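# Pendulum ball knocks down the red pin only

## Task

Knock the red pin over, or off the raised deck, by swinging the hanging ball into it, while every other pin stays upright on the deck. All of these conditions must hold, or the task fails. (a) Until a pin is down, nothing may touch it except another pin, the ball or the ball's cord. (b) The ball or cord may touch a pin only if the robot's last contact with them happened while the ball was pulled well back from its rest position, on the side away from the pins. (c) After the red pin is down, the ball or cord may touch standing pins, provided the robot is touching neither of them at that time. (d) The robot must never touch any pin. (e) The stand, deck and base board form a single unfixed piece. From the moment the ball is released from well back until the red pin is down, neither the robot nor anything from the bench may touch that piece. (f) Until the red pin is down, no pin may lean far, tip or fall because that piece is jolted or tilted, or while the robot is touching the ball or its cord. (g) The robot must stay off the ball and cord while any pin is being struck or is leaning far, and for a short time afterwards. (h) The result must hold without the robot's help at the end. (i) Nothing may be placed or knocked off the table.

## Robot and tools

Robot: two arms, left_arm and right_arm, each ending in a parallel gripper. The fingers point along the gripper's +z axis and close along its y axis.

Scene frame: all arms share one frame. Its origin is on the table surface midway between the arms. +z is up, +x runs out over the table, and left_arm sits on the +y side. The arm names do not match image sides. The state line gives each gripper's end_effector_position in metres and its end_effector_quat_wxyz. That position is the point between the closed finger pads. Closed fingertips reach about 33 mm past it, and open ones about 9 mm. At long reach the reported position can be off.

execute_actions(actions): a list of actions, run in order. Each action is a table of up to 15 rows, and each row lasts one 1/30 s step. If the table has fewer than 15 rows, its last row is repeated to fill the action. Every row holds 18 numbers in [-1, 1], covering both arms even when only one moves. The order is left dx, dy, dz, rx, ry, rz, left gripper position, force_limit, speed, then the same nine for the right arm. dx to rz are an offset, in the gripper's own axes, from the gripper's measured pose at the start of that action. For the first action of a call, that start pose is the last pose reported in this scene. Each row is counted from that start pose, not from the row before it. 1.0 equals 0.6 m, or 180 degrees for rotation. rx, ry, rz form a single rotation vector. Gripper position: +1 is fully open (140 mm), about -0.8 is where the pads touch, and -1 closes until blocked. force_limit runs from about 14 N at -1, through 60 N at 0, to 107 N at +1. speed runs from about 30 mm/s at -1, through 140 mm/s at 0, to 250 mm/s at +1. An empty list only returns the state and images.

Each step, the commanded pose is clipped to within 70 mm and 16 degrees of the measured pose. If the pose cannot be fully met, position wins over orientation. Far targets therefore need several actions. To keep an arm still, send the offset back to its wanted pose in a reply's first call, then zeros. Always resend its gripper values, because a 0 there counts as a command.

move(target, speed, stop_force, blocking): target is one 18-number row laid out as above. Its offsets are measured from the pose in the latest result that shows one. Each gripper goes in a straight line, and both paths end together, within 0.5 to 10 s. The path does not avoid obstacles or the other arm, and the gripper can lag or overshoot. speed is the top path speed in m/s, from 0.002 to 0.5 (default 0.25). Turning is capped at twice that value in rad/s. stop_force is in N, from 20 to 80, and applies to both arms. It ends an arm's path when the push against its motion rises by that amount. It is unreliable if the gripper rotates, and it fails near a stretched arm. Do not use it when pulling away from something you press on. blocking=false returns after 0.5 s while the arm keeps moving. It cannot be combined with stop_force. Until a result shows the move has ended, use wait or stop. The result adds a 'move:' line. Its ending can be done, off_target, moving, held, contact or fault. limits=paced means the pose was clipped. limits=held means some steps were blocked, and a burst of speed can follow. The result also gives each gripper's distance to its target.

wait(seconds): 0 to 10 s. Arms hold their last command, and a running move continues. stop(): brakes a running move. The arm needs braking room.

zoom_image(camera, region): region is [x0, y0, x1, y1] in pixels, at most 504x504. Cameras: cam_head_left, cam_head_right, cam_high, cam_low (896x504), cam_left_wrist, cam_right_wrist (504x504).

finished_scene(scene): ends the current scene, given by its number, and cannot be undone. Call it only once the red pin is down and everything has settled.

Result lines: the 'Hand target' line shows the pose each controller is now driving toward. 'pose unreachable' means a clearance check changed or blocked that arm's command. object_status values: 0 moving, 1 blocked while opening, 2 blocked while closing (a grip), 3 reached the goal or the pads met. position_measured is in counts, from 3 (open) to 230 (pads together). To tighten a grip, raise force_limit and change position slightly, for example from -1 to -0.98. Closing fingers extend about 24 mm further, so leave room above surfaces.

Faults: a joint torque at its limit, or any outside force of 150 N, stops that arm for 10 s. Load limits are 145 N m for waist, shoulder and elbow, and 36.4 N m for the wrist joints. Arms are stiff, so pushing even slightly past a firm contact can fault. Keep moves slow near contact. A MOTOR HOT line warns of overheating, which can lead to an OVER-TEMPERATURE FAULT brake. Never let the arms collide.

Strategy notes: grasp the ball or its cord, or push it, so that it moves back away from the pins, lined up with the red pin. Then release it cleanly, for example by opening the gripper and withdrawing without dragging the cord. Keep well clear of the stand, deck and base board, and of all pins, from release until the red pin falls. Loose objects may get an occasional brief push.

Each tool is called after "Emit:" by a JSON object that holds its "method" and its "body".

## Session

Emit:
{"method": "execute_actions", "body": {"actions": []}}

Scene clock: 0.00 s.
left_arm: end_effector_position=(+0.1818, +0.7964, +0.2821) position_measured=3 object_status=3 end_effector_quat_wxyz=(+0.468, +0.842, -0.056, -0.262) | right_arm: end_effector_position=(+0.5205, -0.4122, +0.3163) position_measured=3 object_status=3 end_effector_quat_wxyz=(-0.088, +0.920, +0.168, +0.344)
Joint positions: left_arm=[ 1.084  0.808  0.912 -0.664 -2.707 -0.299] | right_arm=[-0.212 -0.144 -0.033 -0.444 -1.096  2.198]
Joint velocities: left_arm=[ 0.    -0.    -0.001  0.001 -0.     0.001] | right_arm=[-0.     0.001 -0.002  0.     0.    -0.002]
Hand target (left_arm): +0.182, +0.796, +0.282; +0.468, +0.842, -0.056, -0.262
Hand target (right_arm): +0.521, -0.412, +0.316; -0.088, +0.920, +0.168, +0.344

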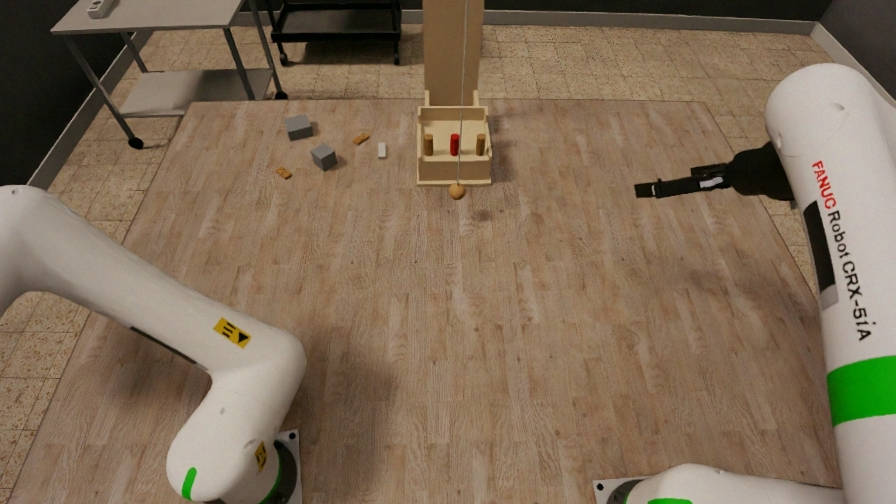

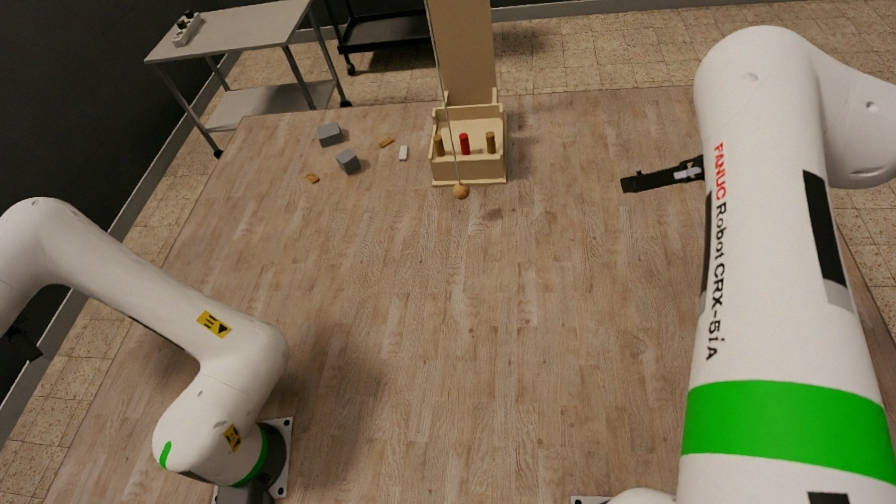

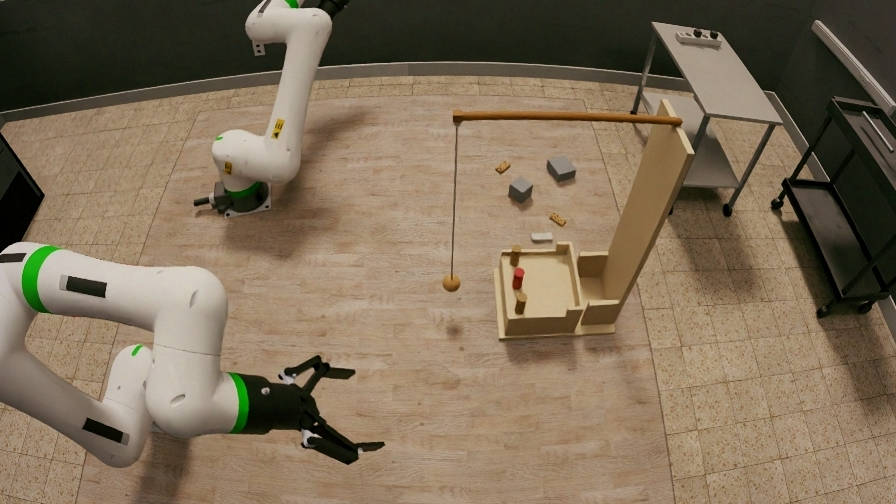

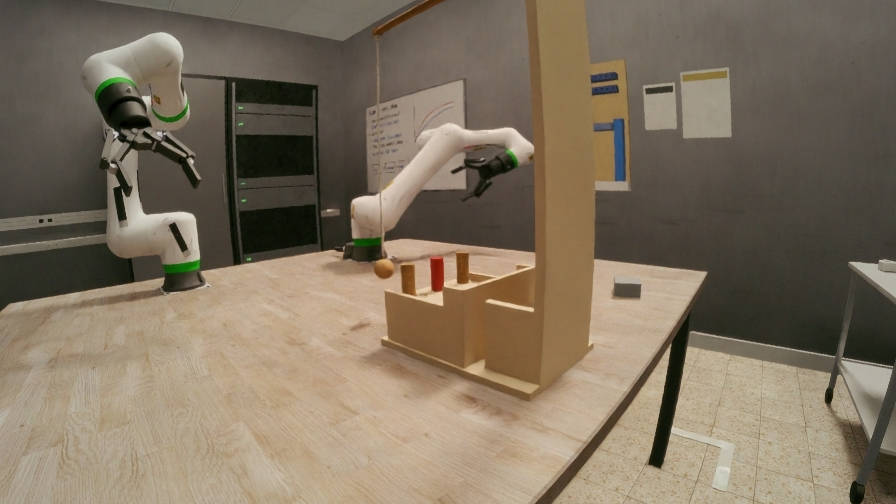

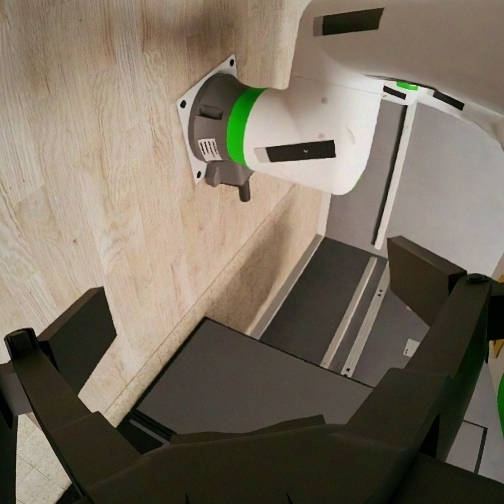

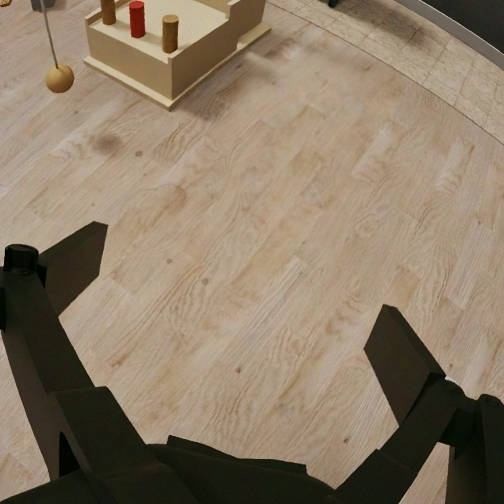

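Emit:
{"method": "move", "body": {"target": [0,0,0,0,0,0,1,0,0,0.067,-0.548,0.535,-0.077,-0.04,0.087,1,0,0], "speed": 0.3}}

Scene clock: 6.23 s.
left_arm: end_effector_position=(+0.1818, +0.7964, +0.2821) position_measured=3 object_status=3 end_effector_quat_wxyz=(+0.468, +0.842, -0.056, -0.262) | right_arm: end_effector_position=(+0.6210, -0.0066, +0.1185) position_measured=3 object_status=3 end_effector_quat_wxyz=(-0.012, +0.957, +0.004, +0.289)
Joint positions: left_arm=[ 1.084  0.808  0.912 -0.664 -2.707 -0.299] | right_arm=[ 0.748  0.354 -0.184  0.634 -0.675  0.369]
Joint velocities: left_arm=[-0.    -0.     0.001  0.001  0.001  0.001] | right_arm=[ 0.     0.     0.     0.001 -0.    -0.003]
Hand target (left_arm): +0.182, +0.796, +0.282; +0.468, +0.842, -0.056, -0.262
Hand target (right_arm): +0.621, -0.007, +0.118; -0.012, +0.957, +0.004, +0.289
Off the commanded pose (left_arm): 0.000 m, 0 deg.
Off the commanded pose (right_arm): 0.001 m, 0 deg.
move: done

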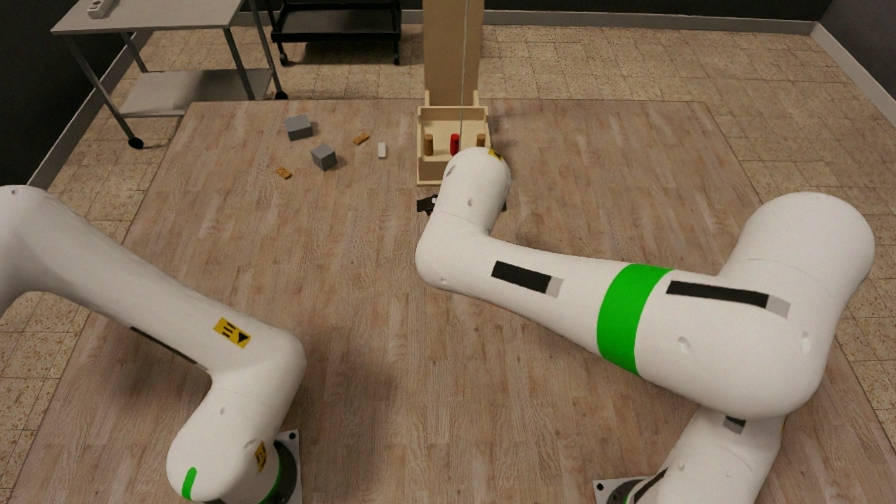

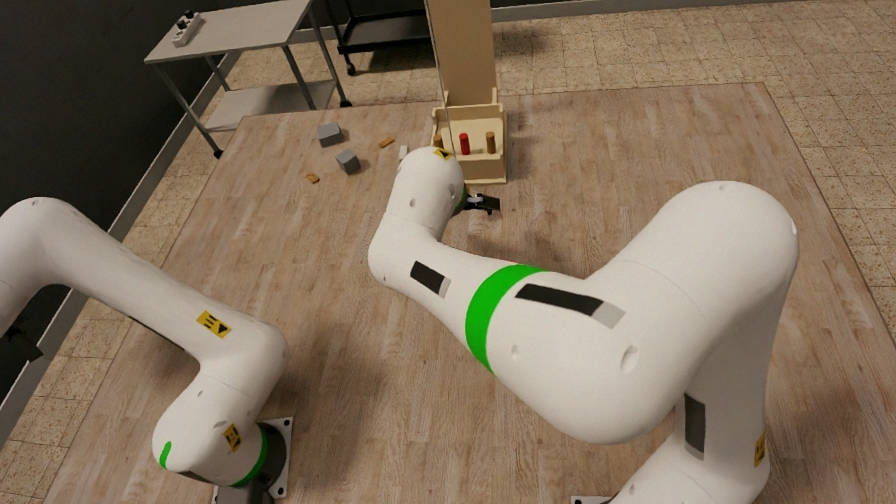

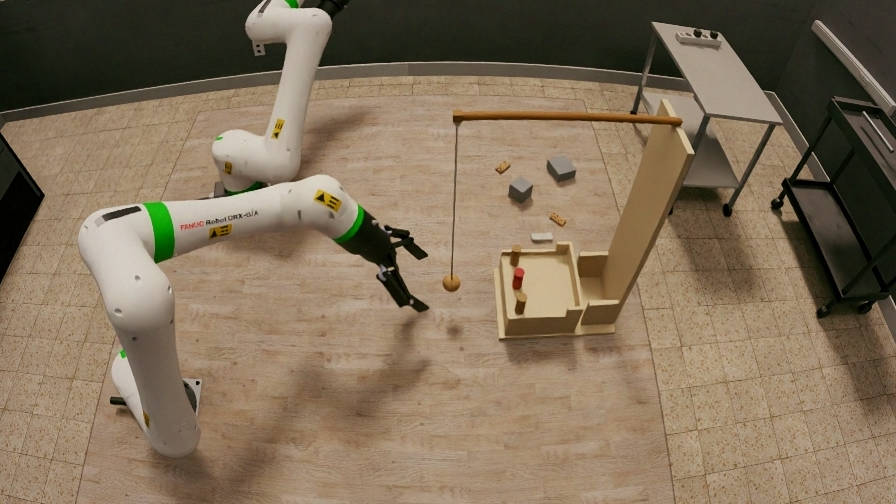

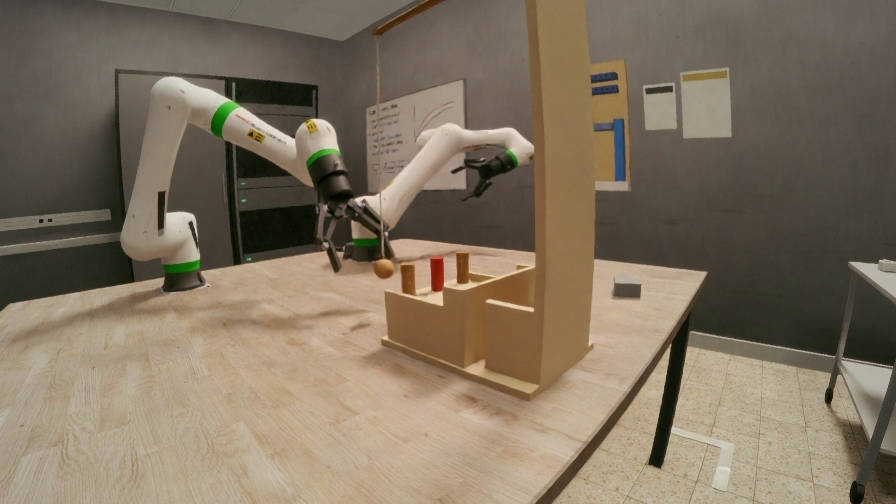

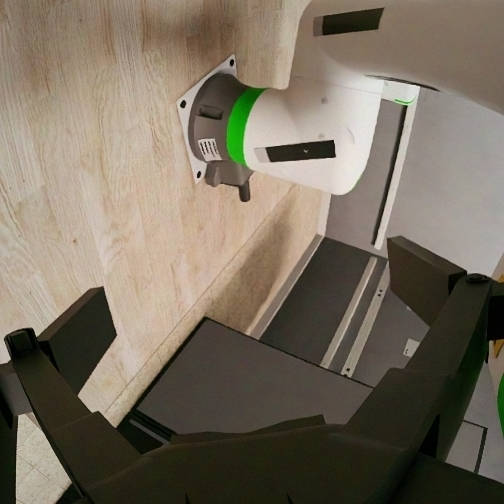

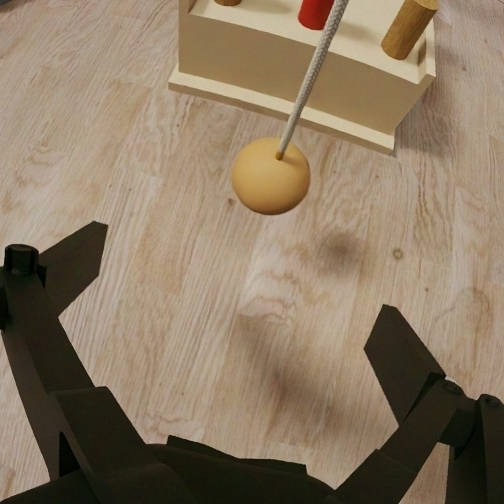

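Emit:
{"method": "move", "body": {"target": [0,0,0,0,0,0,1,0,0,0.09,0.002,0.072,0,0,0,1,0,0], "speed": 0.15}}

Emit:
{"method": "move", "body": {"target": [0,0,0,0,0,0,1,0,0,0,0,0,0,0,0,-1,-0.5,0]}}

Scene clock: 9.83 s.
left_arm: end_effector_position=(+0.1818, +0.7964, +0.2821) position_measured=3 object_status=3 end_effector_quat_wxyz=(+0.468, +0.842, -0.056, -0.262) | right_arm: end_effector_position=(+0.6898, -0.0067, +0.1123) position_measured=3 object_status=3 end_effector_quat_wxyz=(-0.012, +0.957, +0.004, +0.289)
Joint positions: left_arm=[ 1.084  0.808  0.912 -0.664 -2.707 -0.299] | right_arm=[ 0.677  0.497  0.019  0.564 -0.689  0.504]
Joint velocities: left_arm=[-0.     0.    -0.001  0.001  0.     0.   ] | right_arm=[ 0.     0.     0.    -0.    -0.    -0.001]
Hand target (left_arm): +0.182, +0.796, +0.282; +0.468, +0.842, -0.056, -0.262
Hand target (right_arm): +0.690, -0.007, +0.112; -0.012, +0.957, +0.004, +0.289
Off the commanded pose (left_arm): 0.000 m, 0 deg.
Off the commanded pose (right_arm): 0.000 m, 0 deg.
move: done

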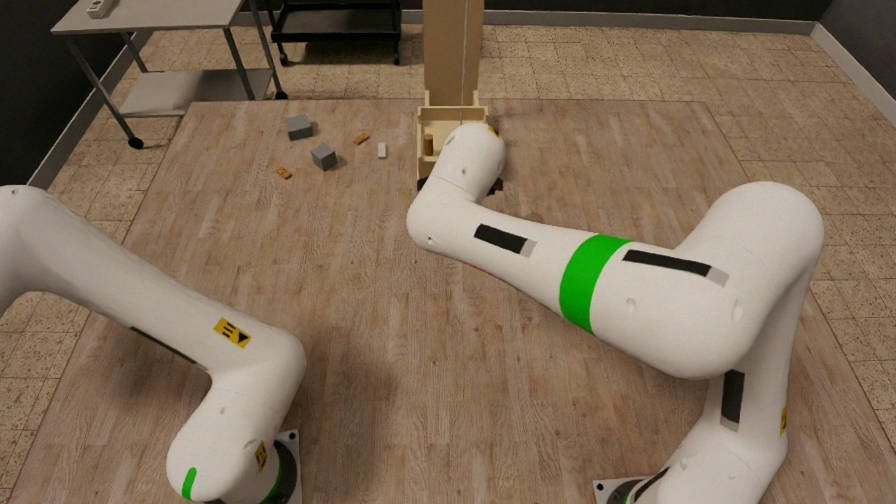

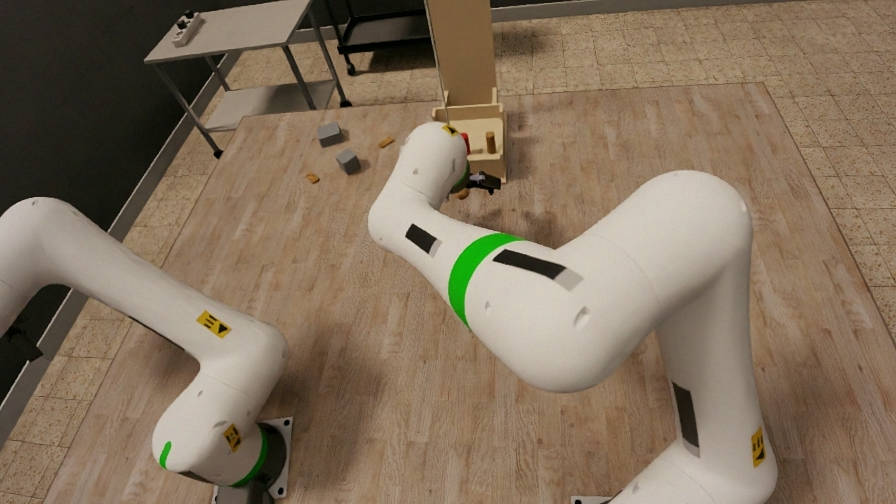

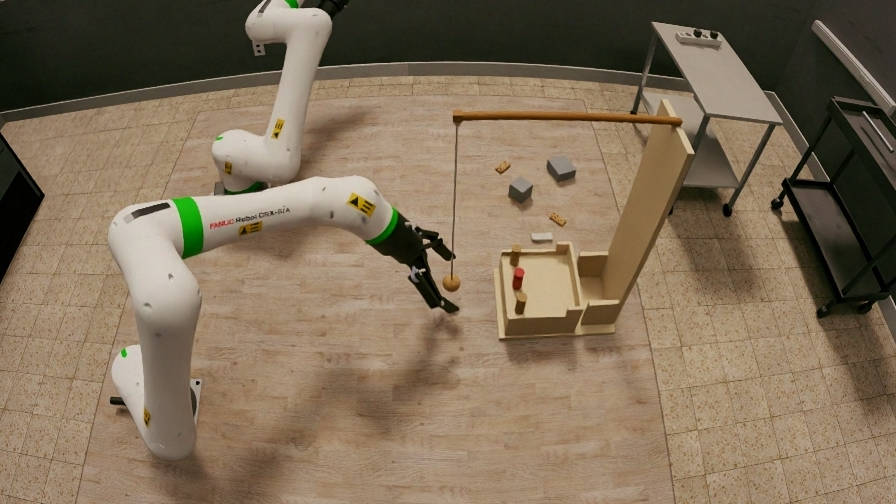

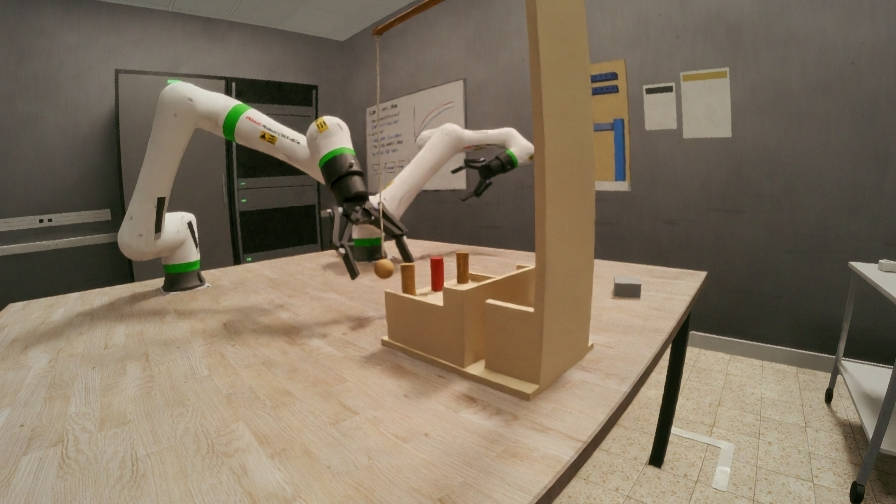

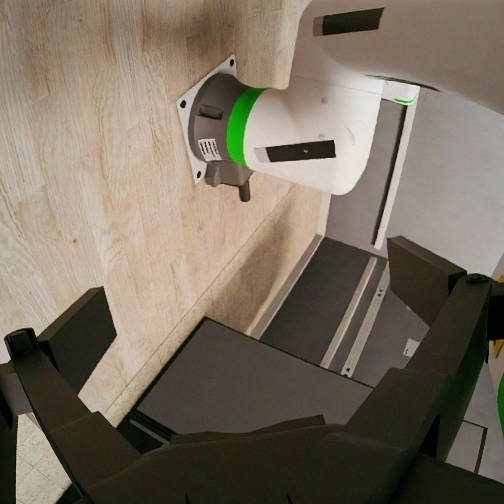

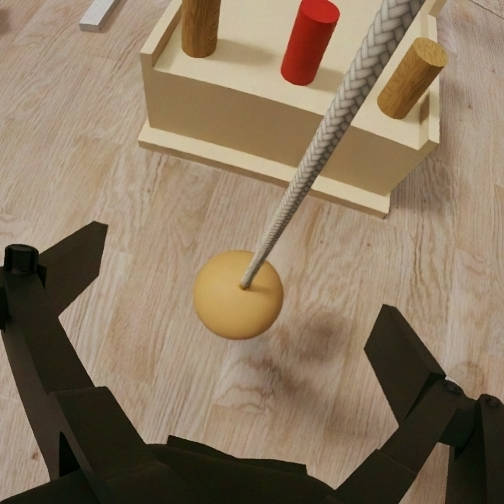

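Scene clock: 10.80 s.
left_arm: end_effector_position=(+0.1818, +0.7964, +0.2821) position_measured=3 object_status=3 end_effector_quat_wxyz=(+0.468, +0.842, -0.056, -0.262) | right_arm: end_effector_position=(+0.6898, -0.0067, +0.1123) position_measured=169 object_status=2 end_effector_quat_wxyz=(-0.012, +0.957, +0.004, +0.289)
Joint positions: left_arm=[ 1.084  0.808  0.912 -0.664 -2.707 -0.299] | right_arm=[ 0.677  0.497  0.019  0.564 -0.689  0.504]
Joint velocities: left_arm=[-0.    -0.    -0.    -0.    -0.001  0.   ] | right_arm=[-0.     0.001  0.001 -0.002 -0.     0.   ]
Hand target (left_arm): +0.182, +0.796, +0.282; +0.468, +0.842, -0.056, -0.262
Hand target (right_arm): +0.690, -0.007, +0.112; -0.012, +0.957, +0.004, +0.289
Off the commanded pose (left_arm): 0.000 m, 0 deg.
Off the commanded pose (right_arm): 0.000 m, 0 deg.
move: done

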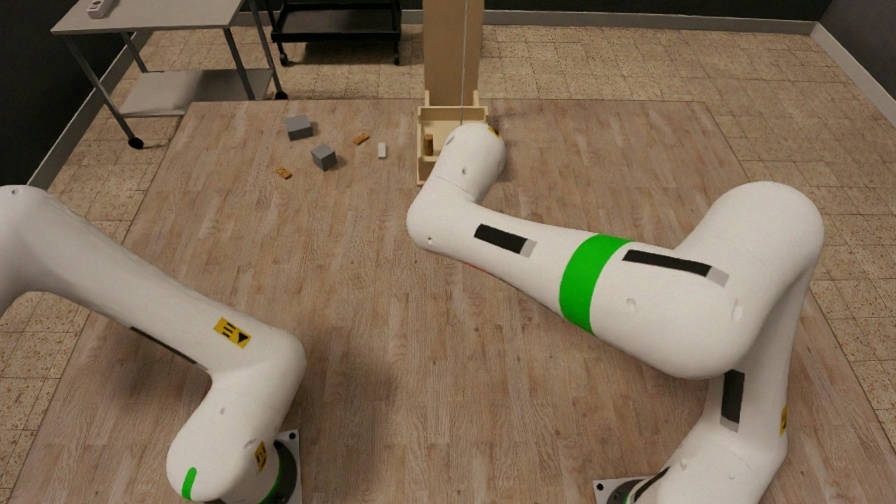

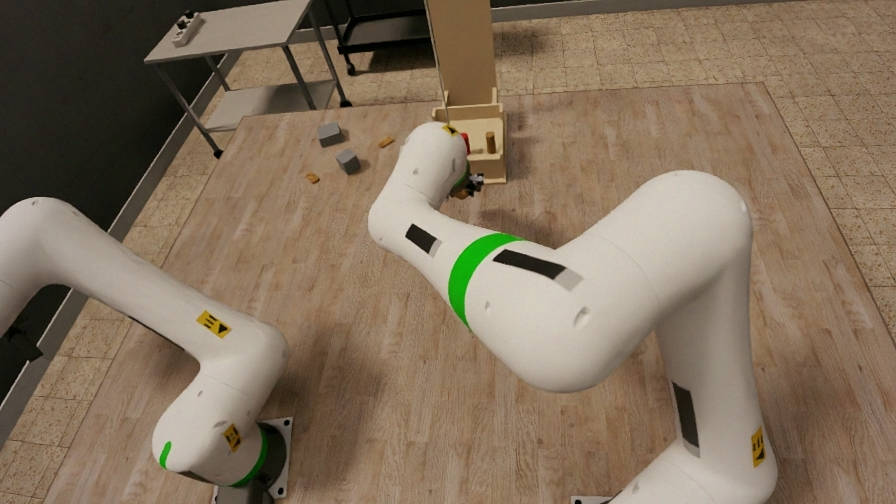

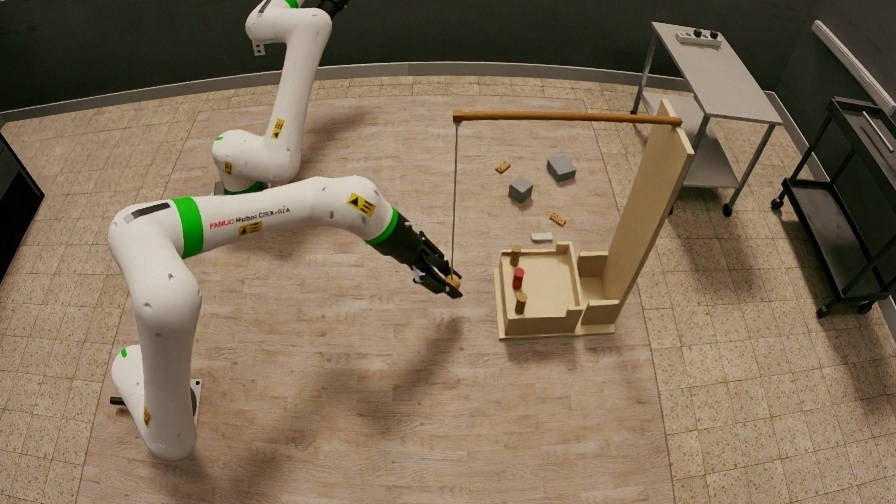

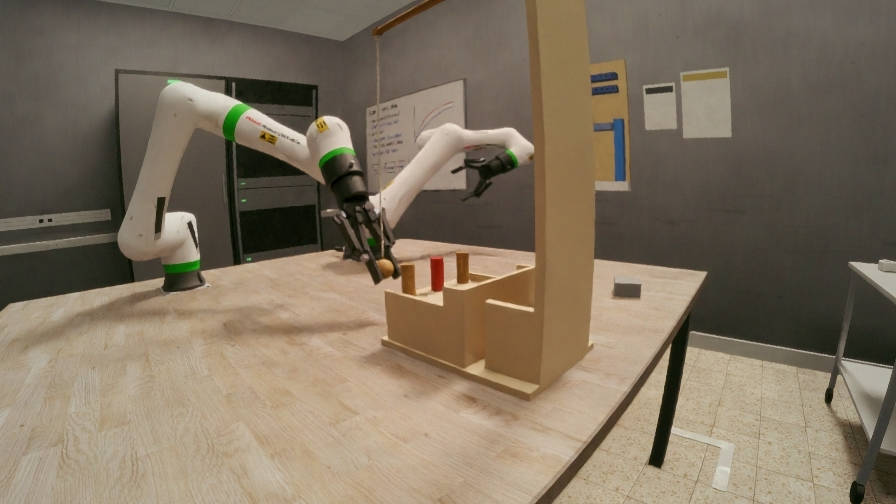

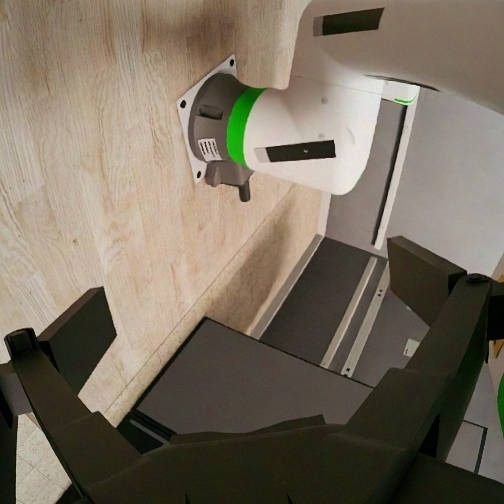

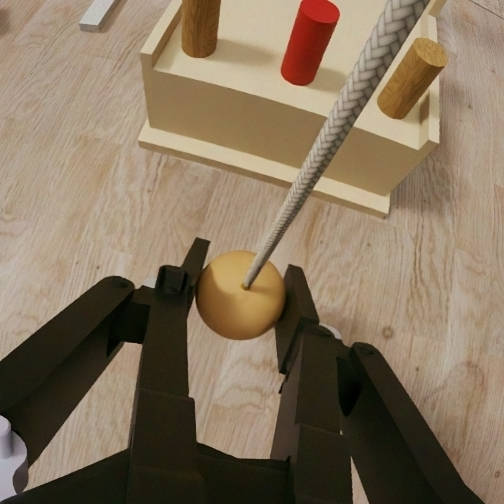

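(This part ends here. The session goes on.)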